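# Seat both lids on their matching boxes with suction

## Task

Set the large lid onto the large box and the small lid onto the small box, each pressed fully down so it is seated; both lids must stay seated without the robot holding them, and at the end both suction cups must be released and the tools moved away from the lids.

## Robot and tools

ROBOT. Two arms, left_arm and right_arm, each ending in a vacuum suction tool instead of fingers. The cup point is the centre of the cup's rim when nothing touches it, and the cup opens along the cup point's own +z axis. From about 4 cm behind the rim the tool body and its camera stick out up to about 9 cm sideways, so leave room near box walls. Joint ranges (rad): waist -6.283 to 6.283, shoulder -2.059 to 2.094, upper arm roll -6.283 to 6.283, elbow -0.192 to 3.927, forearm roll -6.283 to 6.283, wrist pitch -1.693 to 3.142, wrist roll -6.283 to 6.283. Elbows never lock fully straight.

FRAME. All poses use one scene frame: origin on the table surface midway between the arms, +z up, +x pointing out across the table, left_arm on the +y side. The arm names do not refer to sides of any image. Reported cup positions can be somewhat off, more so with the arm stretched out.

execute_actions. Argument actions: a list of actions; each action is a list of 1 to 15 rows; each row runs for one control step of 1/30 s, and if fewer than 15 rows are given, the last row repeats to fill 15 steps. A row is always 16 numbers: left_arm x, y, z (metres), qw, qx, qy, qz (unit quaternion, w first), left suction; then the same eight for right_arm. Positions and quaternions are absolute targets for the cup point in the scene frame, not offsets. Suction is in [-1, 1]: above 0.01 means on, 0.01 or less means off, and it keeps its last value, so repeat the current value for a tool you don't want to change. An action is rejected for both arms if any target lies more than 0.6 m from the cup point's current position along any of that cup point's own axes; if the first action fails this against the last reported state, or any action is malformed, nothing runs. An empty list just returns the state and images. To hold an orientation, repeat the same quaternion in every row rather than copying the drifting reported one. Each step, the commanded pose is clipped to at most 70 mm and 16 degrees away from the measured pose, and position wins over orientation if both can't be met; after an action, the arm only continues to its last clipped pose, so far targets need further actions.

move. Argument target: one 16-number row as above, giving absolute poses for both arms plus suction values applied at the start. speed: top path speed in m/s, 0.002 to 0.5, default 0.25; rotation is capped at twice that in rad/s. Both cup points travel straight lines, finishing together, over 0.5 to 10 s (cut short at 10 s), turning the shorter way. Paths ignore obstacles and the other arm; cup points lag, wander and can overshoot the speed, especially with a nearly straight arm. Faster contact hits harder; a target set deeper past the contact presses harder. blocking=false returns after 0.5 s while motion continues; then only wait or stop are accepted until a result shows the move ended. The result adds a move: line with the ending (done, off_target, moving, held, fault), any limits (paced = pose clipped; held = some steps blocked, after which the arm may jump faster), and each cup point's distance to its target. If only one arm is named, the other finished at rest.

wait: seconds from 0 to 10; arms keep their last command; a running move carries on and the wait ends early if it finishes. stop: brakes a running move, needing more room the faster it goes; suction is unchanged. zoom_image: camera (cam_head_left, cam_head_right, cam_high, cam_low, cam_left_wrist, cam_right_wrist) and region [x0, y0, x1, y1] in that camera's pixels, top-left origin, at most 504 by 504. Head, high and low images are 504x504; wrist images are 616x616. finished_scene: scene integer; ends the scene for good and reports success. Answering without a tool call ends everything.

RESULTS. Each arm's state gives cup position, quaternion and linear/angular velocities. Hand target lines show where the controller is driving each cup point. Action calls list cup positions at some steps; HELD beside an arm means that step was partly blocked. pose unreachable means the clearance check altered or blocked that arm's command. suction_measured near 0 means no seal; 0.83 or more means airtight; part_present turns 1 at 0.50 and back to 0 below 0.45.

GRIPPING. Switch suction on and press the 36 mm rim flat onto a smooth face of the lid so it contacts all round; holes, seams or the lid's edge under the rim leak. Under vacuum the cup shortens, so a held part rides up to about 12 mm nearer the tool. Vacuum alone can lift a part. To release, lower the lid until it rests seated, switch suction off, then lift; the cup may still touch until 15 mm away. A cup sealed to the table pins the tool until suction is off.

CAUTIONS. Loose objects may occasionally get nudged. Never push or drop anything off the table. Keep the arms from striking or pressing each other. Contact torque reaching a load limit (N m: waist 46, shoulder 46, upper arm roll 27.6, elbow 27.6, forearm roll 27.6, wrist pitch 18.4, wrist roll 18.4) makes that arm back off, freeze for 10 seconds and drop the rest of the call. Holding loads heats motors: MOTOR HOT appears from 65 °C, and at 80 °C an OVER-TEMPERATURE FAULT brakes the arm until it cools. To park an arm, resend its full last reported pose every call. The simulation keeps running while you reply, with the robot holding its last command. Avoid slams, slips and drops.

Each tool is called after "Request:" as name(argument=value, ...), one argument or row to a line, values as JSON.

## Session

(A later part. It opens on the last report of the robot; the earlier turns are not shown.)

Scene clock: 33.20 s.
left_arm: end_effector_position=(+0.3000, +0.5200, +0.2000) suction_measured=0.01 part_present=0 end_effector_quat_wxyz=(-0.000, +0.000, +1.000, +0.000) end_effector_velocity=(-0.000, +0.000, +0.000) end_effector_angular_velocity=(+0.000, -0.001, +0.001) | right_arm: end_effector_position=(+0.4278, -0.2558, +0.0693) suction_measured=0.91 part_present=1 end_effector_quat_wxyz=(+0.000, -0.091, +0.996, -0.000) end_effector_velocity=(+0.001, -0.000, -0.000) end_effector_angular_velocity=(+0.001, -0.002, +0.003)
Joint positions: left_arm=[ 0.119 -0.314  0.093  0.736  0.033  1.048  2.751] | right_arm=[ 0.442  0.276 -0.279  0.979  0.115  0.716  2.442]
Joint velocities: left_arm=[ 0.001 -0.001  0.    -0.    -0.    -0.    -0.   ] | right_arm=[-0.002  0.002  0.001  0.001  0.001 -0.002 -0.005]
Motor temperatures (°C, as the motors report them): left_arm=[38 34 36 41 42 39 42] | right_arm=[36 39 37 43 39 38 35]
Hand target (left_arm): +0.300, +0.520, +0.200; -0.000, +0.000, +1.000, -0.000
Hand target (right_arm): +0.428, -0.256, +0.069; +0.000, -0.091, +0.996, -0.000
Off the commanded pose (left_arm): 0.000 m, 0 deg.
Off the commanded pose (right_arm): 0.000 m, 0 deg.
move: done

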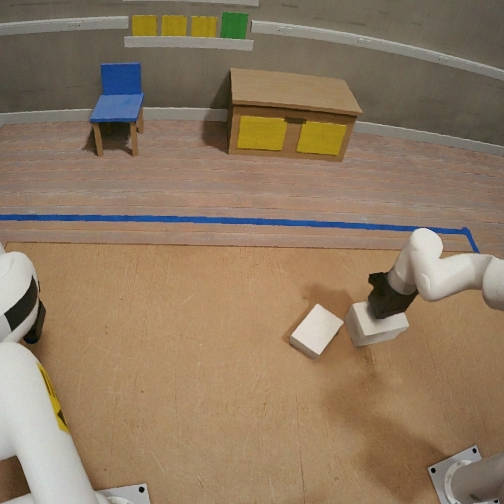

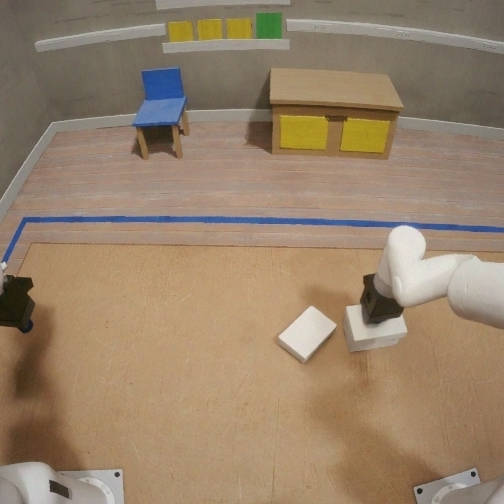

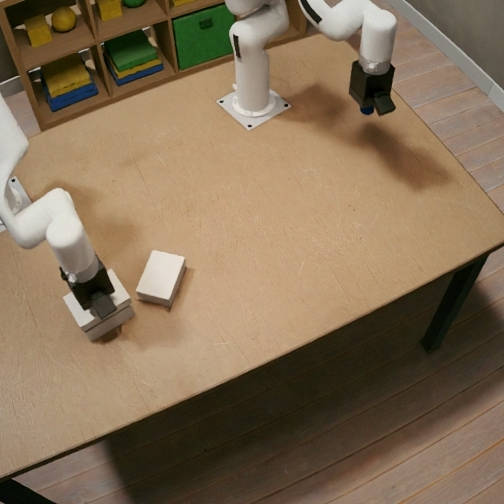

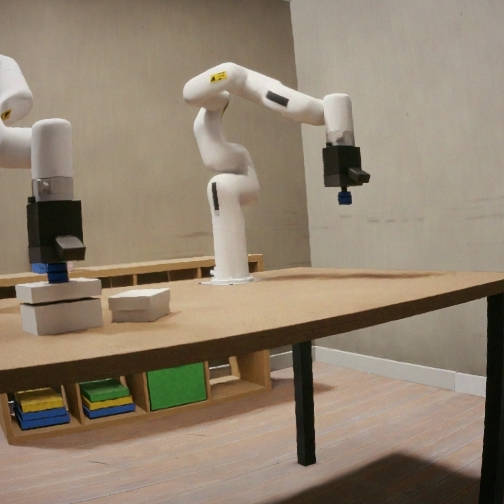

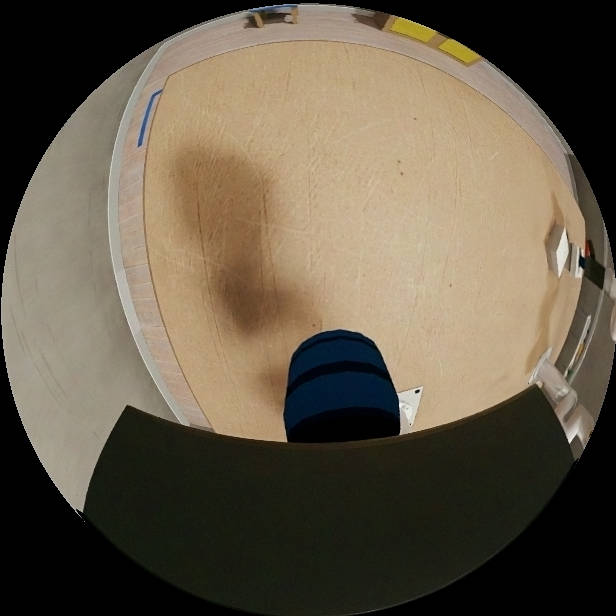

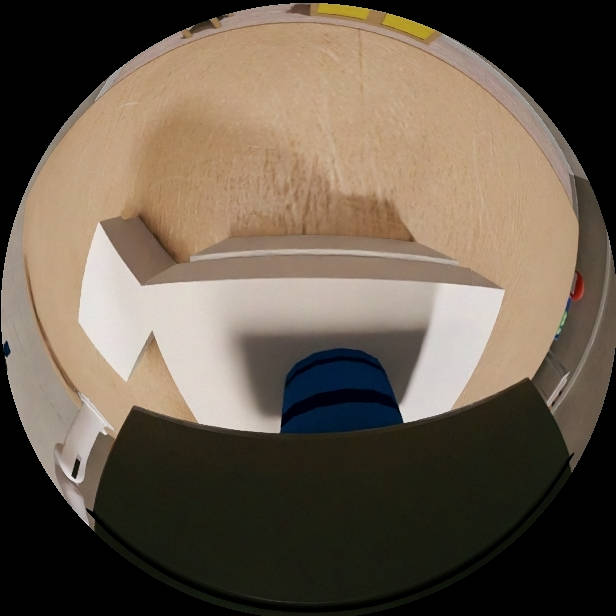

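Request:
move(
  target=[0.30,0.52,0.2,0,0,1,0,0, 0.4327,-0.2550,0.066,0,-0.0915,0.9958,0,1],
  speed=0.03,
)

Request:
move(
  target=[0.30,0.52,0.2,0,0,1,0,0, 0.4327,-0.2550,0.058,0,-0.0915,0.9958,0,1],
  speed=0.02,
)

Request:
zoom_image(
  camera="cam_low",
  region=[10, 265, 110, 340],
)

Scene clock: 34.43 s.
left_arm: end_effector_position=(+0.3000, +0.5200, +0.2000) suction_measured=0.01 part_present=0 end_effector_quat_wxyz=(+0.000, +0.000, +1.000, +0.000) end_effector_velocity=(+0.000, -0.000, +0.000) end_effector_angular_velocity=(+0.000, +0.000, -0.001) | right_arm: end_effector_position=(+0.4326, -0.2551, +0.0661) suction_measured=0.91 part_present=1 end_effector_quat_wxyz=(+0.000, -0.091, +0.996, -0.000) end_effector_velocity=(+0.001, +0.000, -0.000) end_effector_angular_velocity=(+0.000, -0.000, +0.002)
Joint positions: left_arm=[ 0.119 -0.314  0.093  0.736  0.033  1.048  2.751] | right_arm=[ 0.436  0.297 -0.277  0.997  0.122  0.714  2.433]
Joint velocities: left_arm=[ 0.     0.    -0.001  0.     0.     0.     0.   ] | right_arm=[-0.002  0.004  0.001  0.005  0.001  0.001 -0.004]
Motor temperatures (°C, as the motors report them): left_arm=[38 34 36 41 42 39 42] | right_arm=[36 39 37 43 39 38 35]
Hand target (left_arm): +0.300, +0.520, +0.200; -0.000, -0.000, +1.000, -0.000
Hand target (right_arm): +0.433, -0.255, +0.066; +0.000, -0.092, +0.996, -0.000
Off the commanded pose (left_arm): 0.000 m, 0 deg.
Off the commanded pose (right_arm): 0.000 m, 0 deg.
move: done

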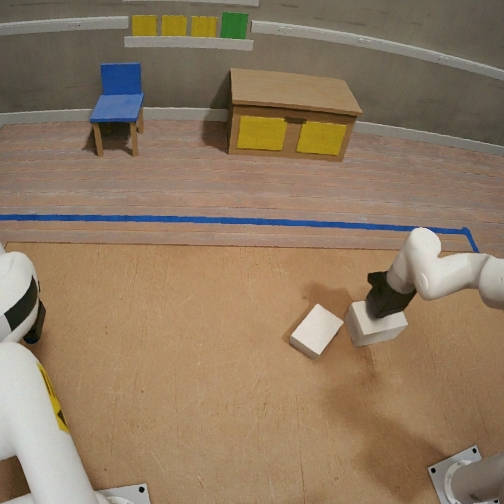

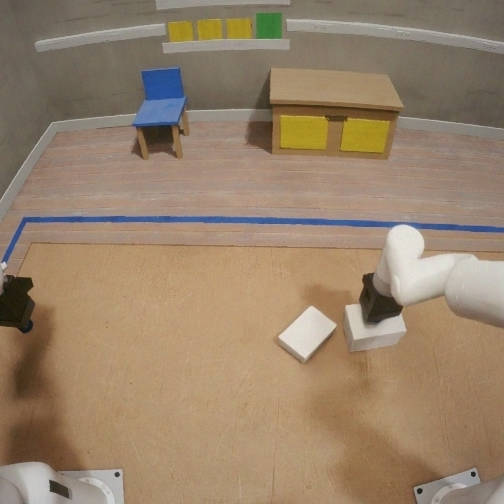

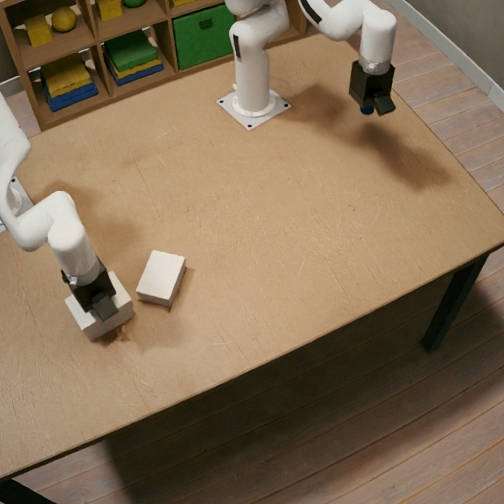

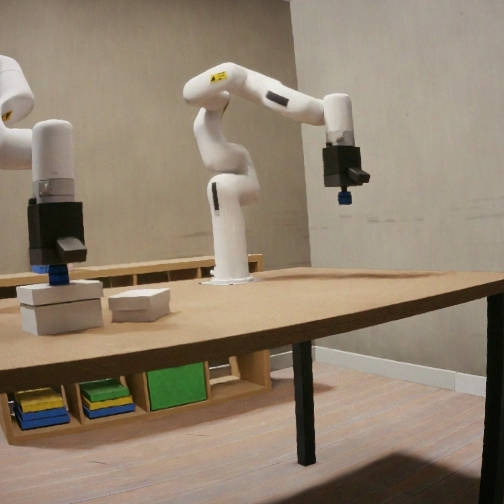

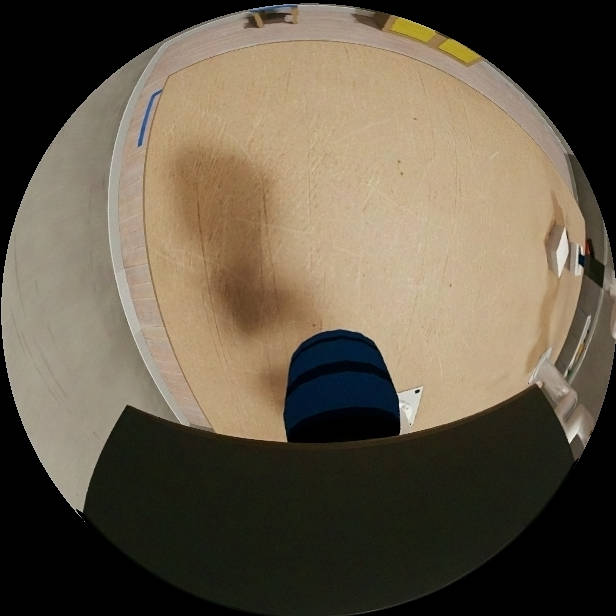

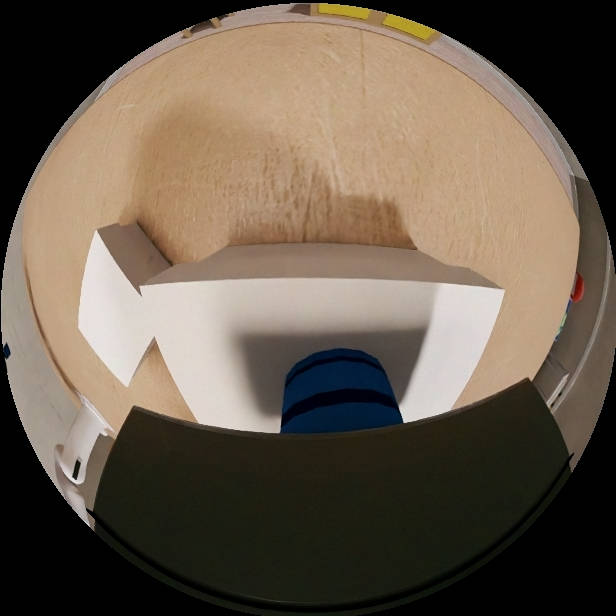

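Scene clock: 35.17 s.
left_arm: end_effector_position=(+0.3000, +0.5200, +0.2000) suction_measured=0.01 part_present=0 end_effector_quat_wxyz=(-0.000, +0.000, +1.000, +0.000) end_effector_velocity=(-0.000, -0.000, -0.000) end_effector_angular_velocity=(-0.000, +0.001, +0.000) | right_arm: end_effector_position=(+0.4327, -0.2550, +0.0581) suction_measured=0.91 part_present=1 end_effector_quat_wxyz=(-0.000, -0.091, +0.996, -0.000) end_effector_velocity=(+0.001, +0.001, -0.000) end_effector_angular_velocity=(+0.003, -0.003, -0.002)
Joint positions: left_arm=[ 0.119 -0.314  0.093  0.736  0.033  1.048  2.751] | right_arm=[ 0.434  0.314 -0.273  0.993  0.13   0.695  2.427]
Joint velocities: left_arm=[ 0.  0. -0. -0. -0.  0.  0.] | right_arm=[-0.001  0.002  0.001  0.001  0.004 -0.005 -0.001]
Motor temperatures (°C, as the motors report them): left_arm=[38 34 36 41 42 39 42] | right_arm=[36 39 37 43 39 38 35]
Hand target (left_arm): +0.300, +0.520, +0.200; +0.000, +0.000, +1.000, -0.000
Hand target (right_arm): +0.433, -0.255, +0.058; +0.000, -0.091, +0.996, -0.000
Off the commanded pose (left_arm): 0.000 m, 0 deg.
Off the commanded pose (right_arm): 0.000 m, 0 deg.
move: done

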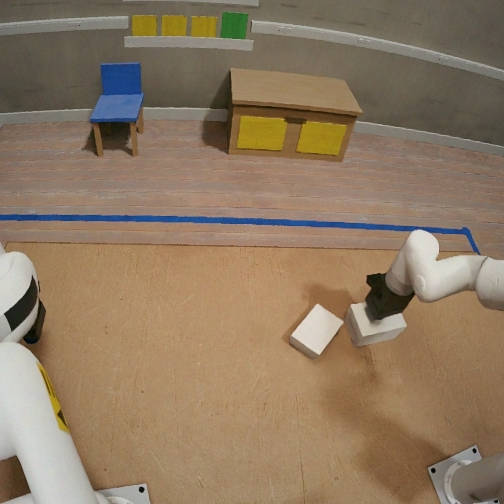

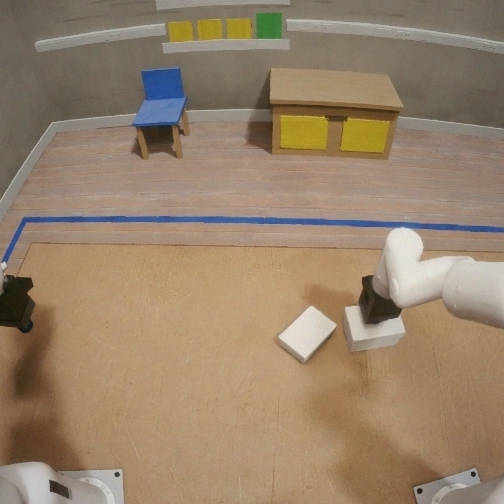

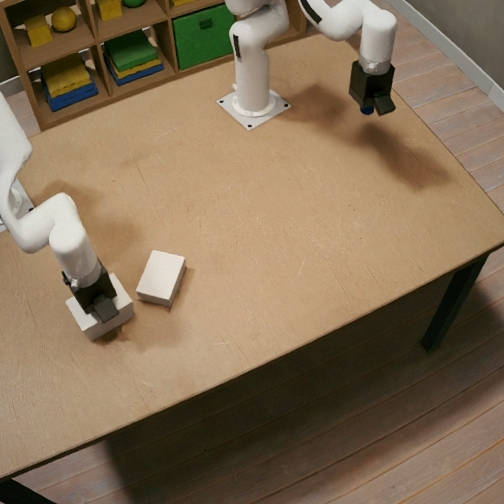

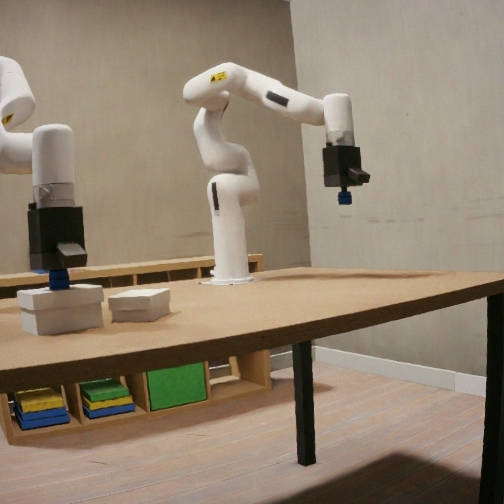

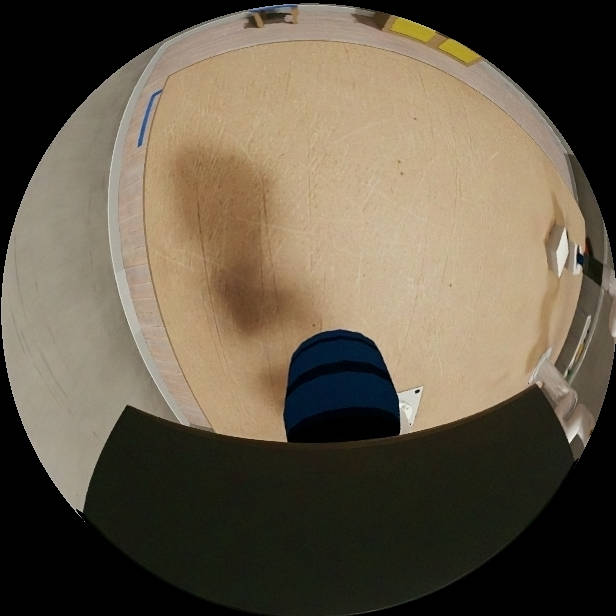

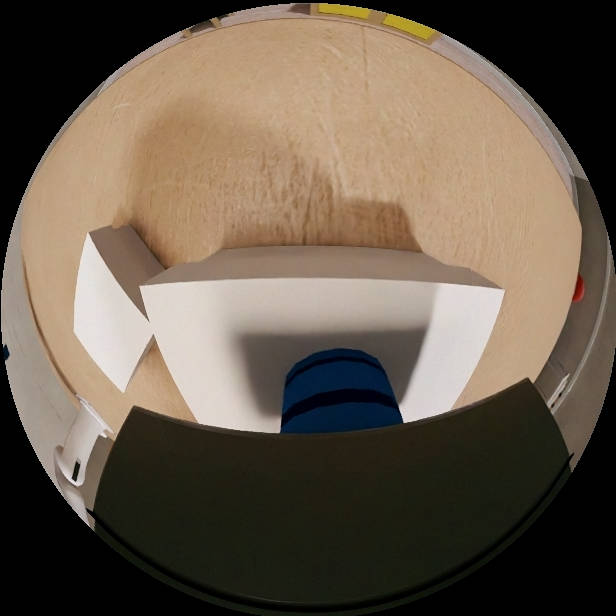

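Region (10, 265, 110, 340) of cam_low's 504x504 image, scaled by 5.040, with more detail than that image has; it fills the top 378 rows of this view, and the rest is white.

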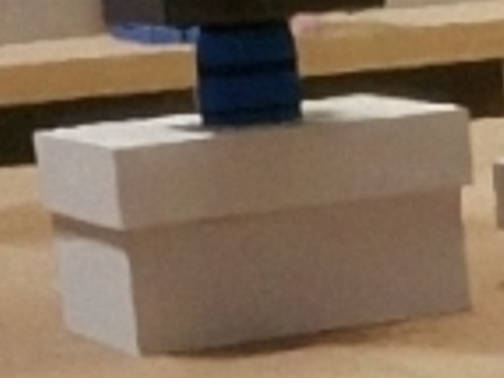

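Request:
move(
  target=[0.30,0.52,0.2,0,0,1,0,0, 0.4327,-0.2550,0.0395,0,-0.0915,0.9958,0,1],
  speed=0.04,
)

Request:
execute_actions(
  actions=[
    [[0.30,0.52,0.2,0,0,1,0,0, 0.4327,-0.2550,0.039,0,-0.0915,0.9958,0,0]],
  ],
)

Request:
zoom_image(
  camera="cam_low",
  region=[10, 265, 110, 340],
)

Scene clock: 36.27 s.
left_arm: end_effector_position=(+0.3000, +0.5200, +0.2000) suction_measured=0.01 part_present=0 end_effector_quat_wxyz=(+0.000, +0.000, +1.000, -0.000) end_effector_velocity=(-0.000, +0.000, -0.000) end_effector_angular_velocity=(-0.000, +0.000, +0.000) | right_arm: end_effector_position=(+0.4328, -0.2550, +0.0398) suction_measured=0.91 part_present=1 end_effector_quat_wxyz=(+0.000, -0.091, +0.996, -0.000) end_effector_velocity=(+0.002, +0.001, -0.000) end_effector_angular_velocity=(+0.002, -0.004, +0.000)
Joint positions: left_arm=[ 0.119 -0.314  0.093  0.736  0.033  1.048  2.751] | right_arm=[ 0.427  0.354 -0.264  0.987  0.15   0.649  2.414]
Joint velocities: left_arm=[-0.  0.  0.  0. -0.  0. -0.] | right_arm=[-0.001  0.003  0.001  0.003  0.003 -0.005 -0.002]
Motor temperatures (°C, as the motors report them): left_arm=[38 34 36 41 42 39 42] | right_arm=[36 39 37 43 39 38 35]
Hand target (left_arm): +0.300, +0.520, +0.200; -0.000, -0.000, +1.000, +0.000
Hand target (right_arm): +0.433, -0.255, +0.040; +0.000, -0.091, +0.996, -0.000
Off the commanded pose (left_arm): 0.000 m, 0 deg.
Off the commanded pose (right_arm): 0.000 m, 0 deg.
move: done

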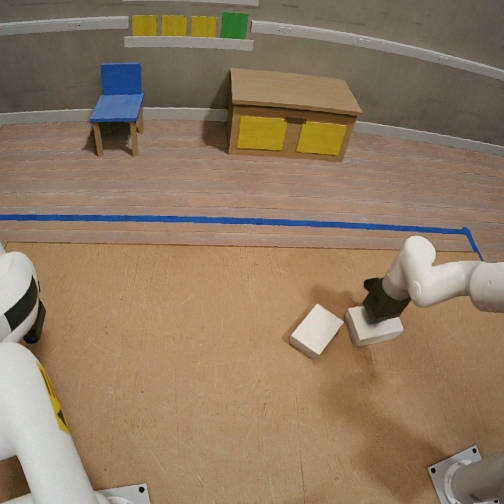

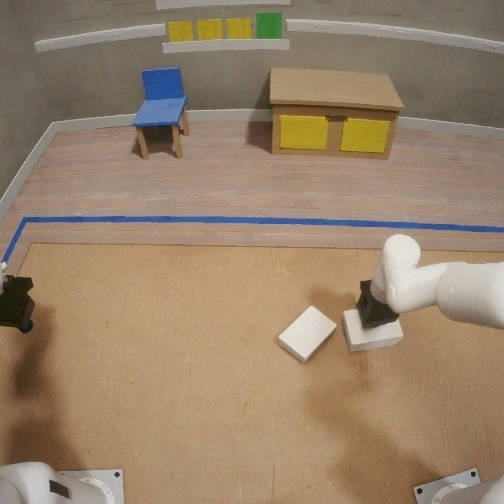

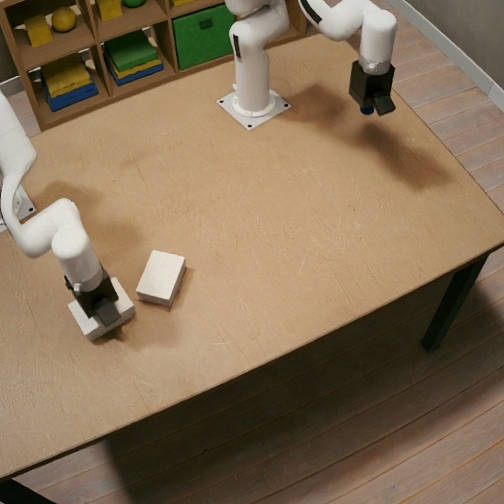

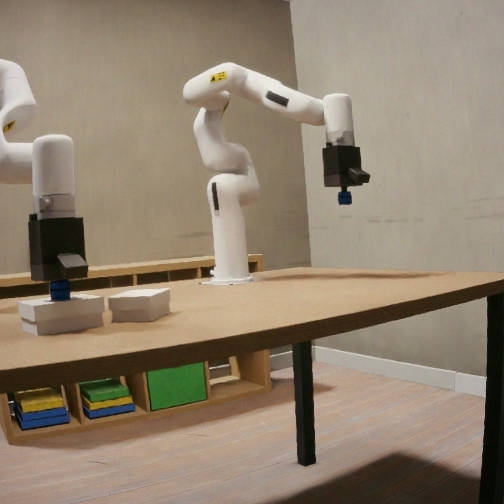

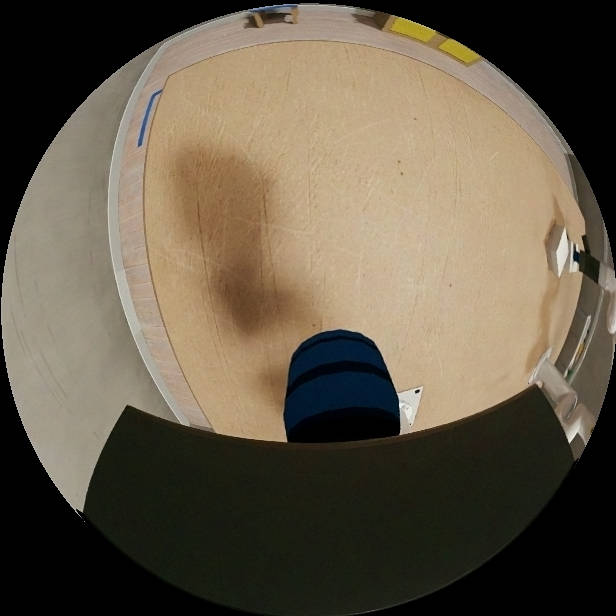

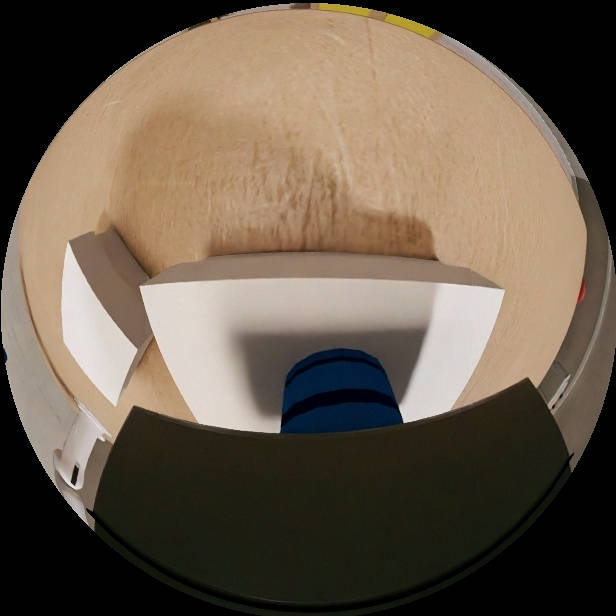

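Scene clock: 36.77 s.
left_arm: end_effector_position=(+0.3000, +0.5200, +0.2000) suction_measured=0.01 part_present=0 end_effector_quat_wxyz=(-0.000, -0.000, +1.000, -0.000) end_effector_velocity=(-0.000, -0.000, -0.000) end_effector_angular_velocity=(-0.000, +0.000, +0.000) | right_arm: end_effector_position=(+0.4336, -0.2547, +0.0400) suction_measured=0.00 part_present=0 end_effector_quat_wxyz=(+0.001, -0.091, +0.996, +0.000) end_effector_velocity=(-0.001, -0.001, -0.003) end_effector_angular_velocity=(-0.003, +0.004, -0.002)
Joint positions: left_arm=[ 0.119 -0.314  0.093  0.736  0.033  1.048  2.751] | right_arm=[ 0.427  0.355 -0.263  0.988  0.151  0.647  2.413]
Joint velocities: left_arm=[-0. -0.  0. -0.  0. -0.  0.] | right_arm=[ 0.     0.005 -0.001 -0.002  0.001 -0.001  0.   ]
Motor temperatures (°C, as the motors report them): left_arm=[38 34 36 41 42 39 42] | right_arm=[36 39 37 43 39 38 35]
Hand target (left_arm): +0.300, +0.520, +0.200; -0.000, +0.000, +1.000, -0.000
Hand target (right_arm): +0.433, -0.255, +0.039; +0.000, -0.091, +0.996, -0.000
Off the commanded pose (left_arm): 0.000 m, 0 deg.
Off the commanded pose (right_arm): 0.001 m, 0 deg.
Step readings (end_effector_position):
0: left_arm (+0.3000, +0.5200, +0.2000) | right_arm (+0.4328, -0.2550, +0.0398)
1: left_arm (+0.3000, +0.5200, +0.2000) | right_arm (+0.4328, -0.2550, +0.0397)
2: left_arm (+0.3000, +0.5200, +0.2000) | right_arm (+0.4329, -0.2550, +0.0397)
4: left_arm (+0.3000, +0.5200, +0.2000) | right_arm (+0.4349, -0.2542, +0.0417)
8: left_arm (+0.3000, +0.5200, +0.2000) | right_arm (+0.4343, -0.2544, +0.0411)
15: end_effector_position above

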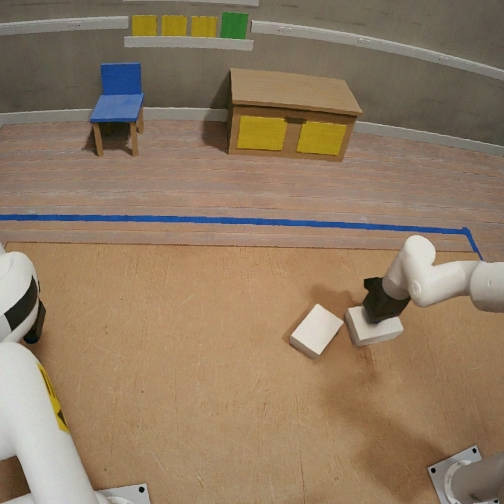

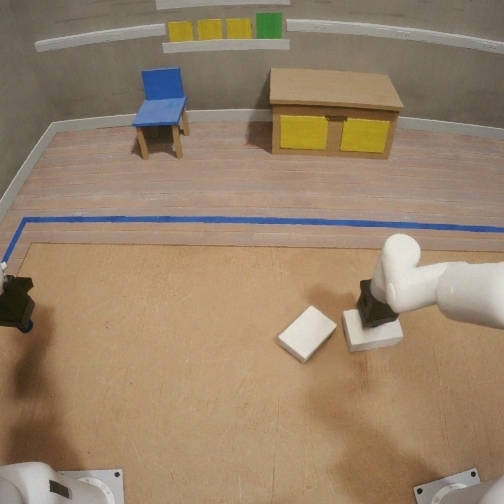

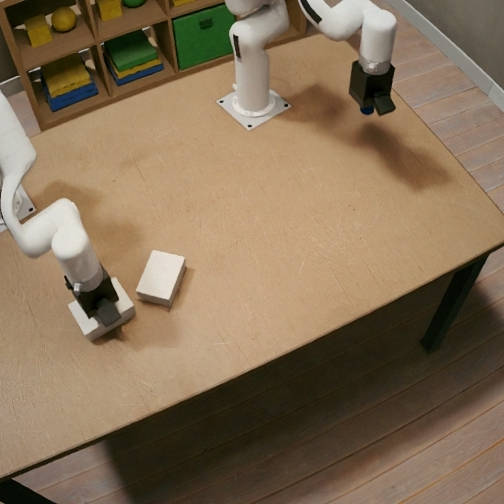

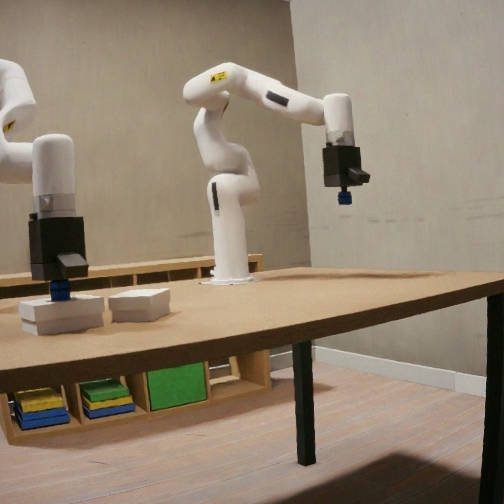

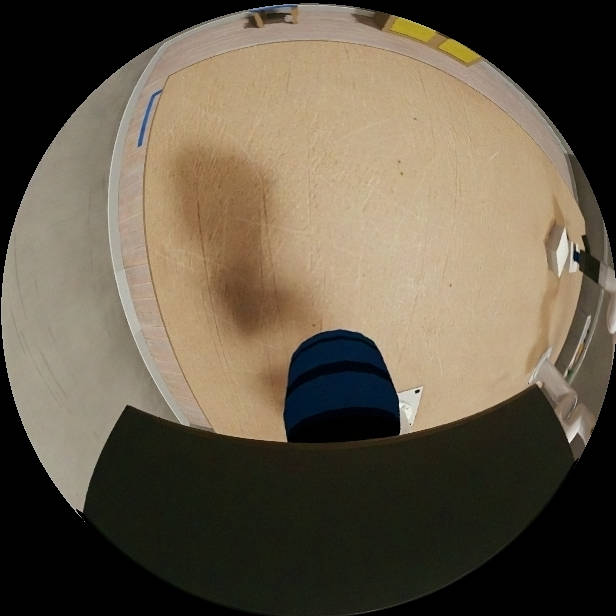

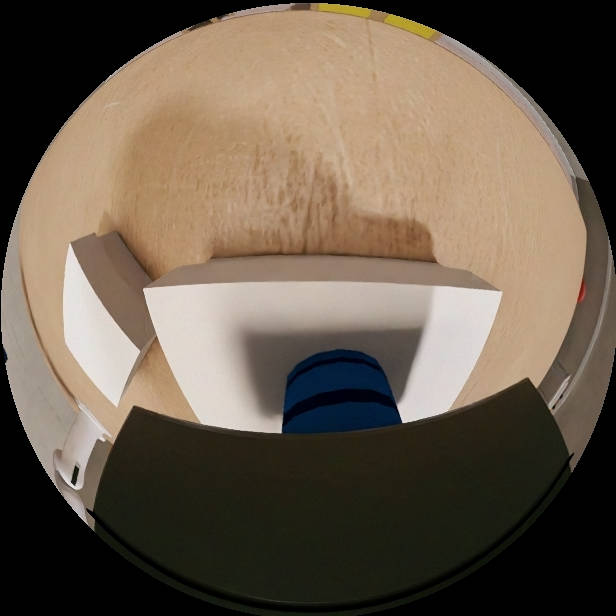

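Region (10, 265, 110, 340) of cam_low's 504x504 image, scaled by 5.040, with more detail than that image has; it fills the top 378 rows of this view, and the rest is white.

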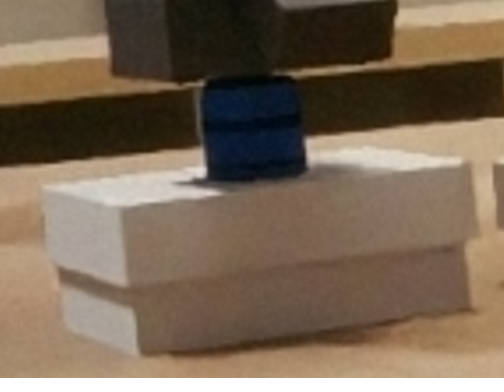

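Request:
move(
  target=[0.30,0.52,0.2,0,0,1,0,0, 0.42,-0.265,0.2,0,-0.0915,0.9958,0,0],
  speed=0.3,
)

Request:
zoom_image(
  camera="cam_low",
  region=[10, 265, 180, 345],
)

Scene clock: 38.17 s.
left_arm: end_effector_position=(+0.3000, +0.5200, +0.2000) suction_measured=0.01 part_present=0 end_effector_quat_wxyz=(-0.000, +0.000, +1.000, -0.000) end_effector_velocity=(+0.000, -0.000, -0.000) end_effector_angular_velocity=(+0.000, +0.000, -0.000) | right_arm: end_effector_position=(+0.4197, -0.2647, +0.1992) suction_measured=0.00 part_present=0 end_effector_quat_wxyz=(-0.001, -0.092, +0.996, +0.000) end_effector_velocity=(+0.001, +0.000, +0.004) end_effector_angular_velocity=(+0.003, -0.004, -0.001)
Joint positions: left_arm=[ 0.119 -0.314  0.093  0.736  0.033  1.048  2.751] | right_arm=[ 0.451  0.039 -0.299  1.095  0.015  1.059  2.499]
Joint velocities: left_arm=[ 0.  0. -0.  0. -0. -0. -0.] | right_arm=[-0.    -0.006 -0.001  0.005 -0.     0.006  0.001]
Motor temperatures (°C, as the motors report them): left_arm=[38 34 36 41 42 39 42] | right_arm=[36 39 37 43 39 38 35]
Hand target (left_arm): +0.300, +0.520, +0.200; +0.000, +0.000, +1.000, -0.000
Hand target (right_arm): +0.420, -0.265, +0.200; -0.000, -0.092, +0.996, +0.001
Off the commanded pose (left_arm): 0.000 m, 0 deg.
Off the commanded pose (right_arm): 0.001 m, 0 deg.
move: done

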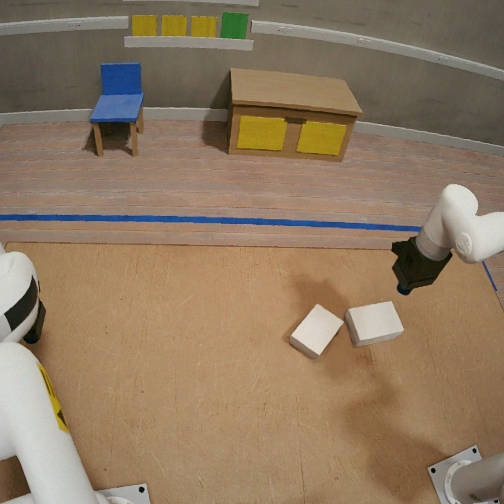

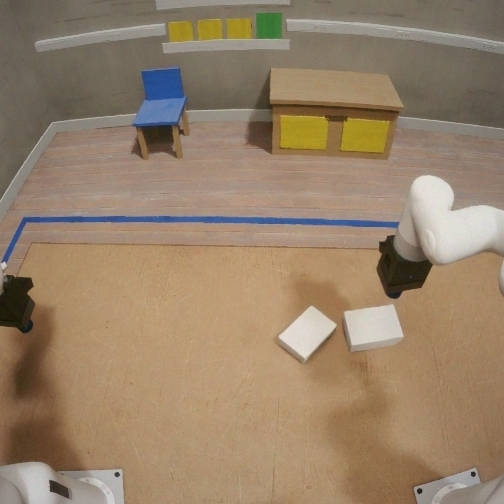

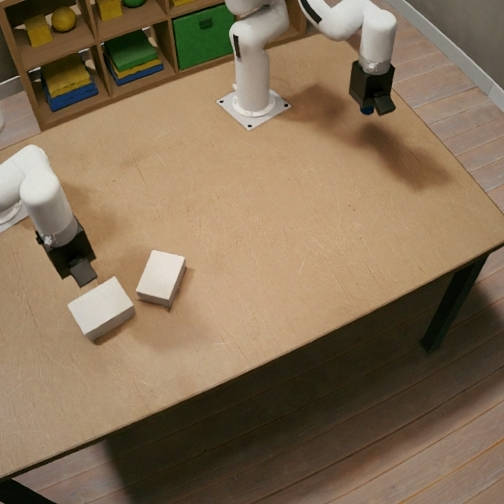

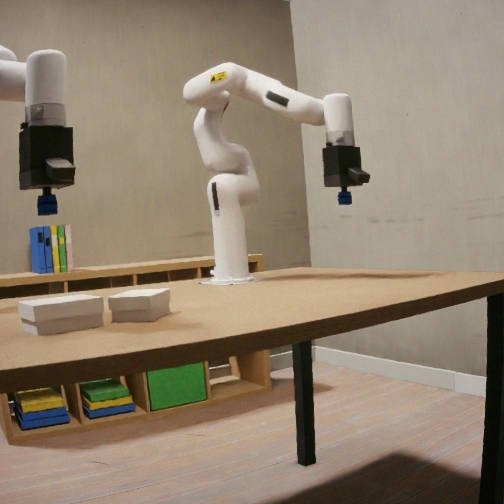

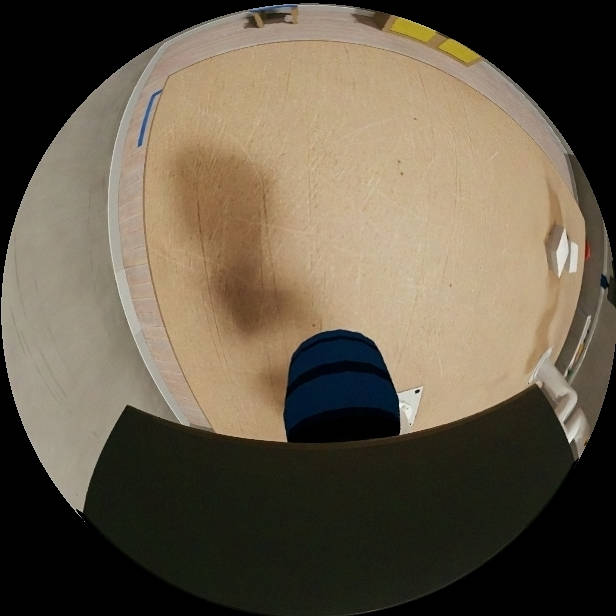

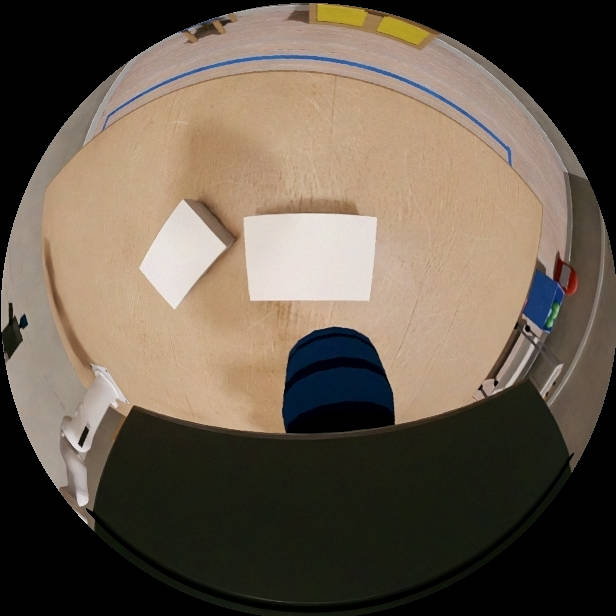

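Region (10, 265, 180, 345) of cam_low's 504x504 image, scaled by 2.965, with more detail than that image has; it fills the top 237 rows of this view, and the rest is white.

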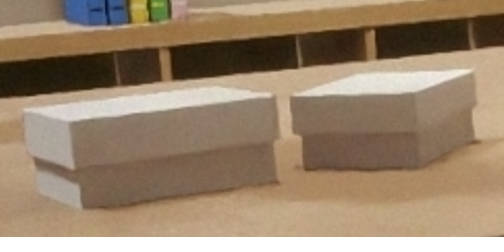

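Request:
finished_scene(
  scene=1,
)

The scene is finished: the task was done.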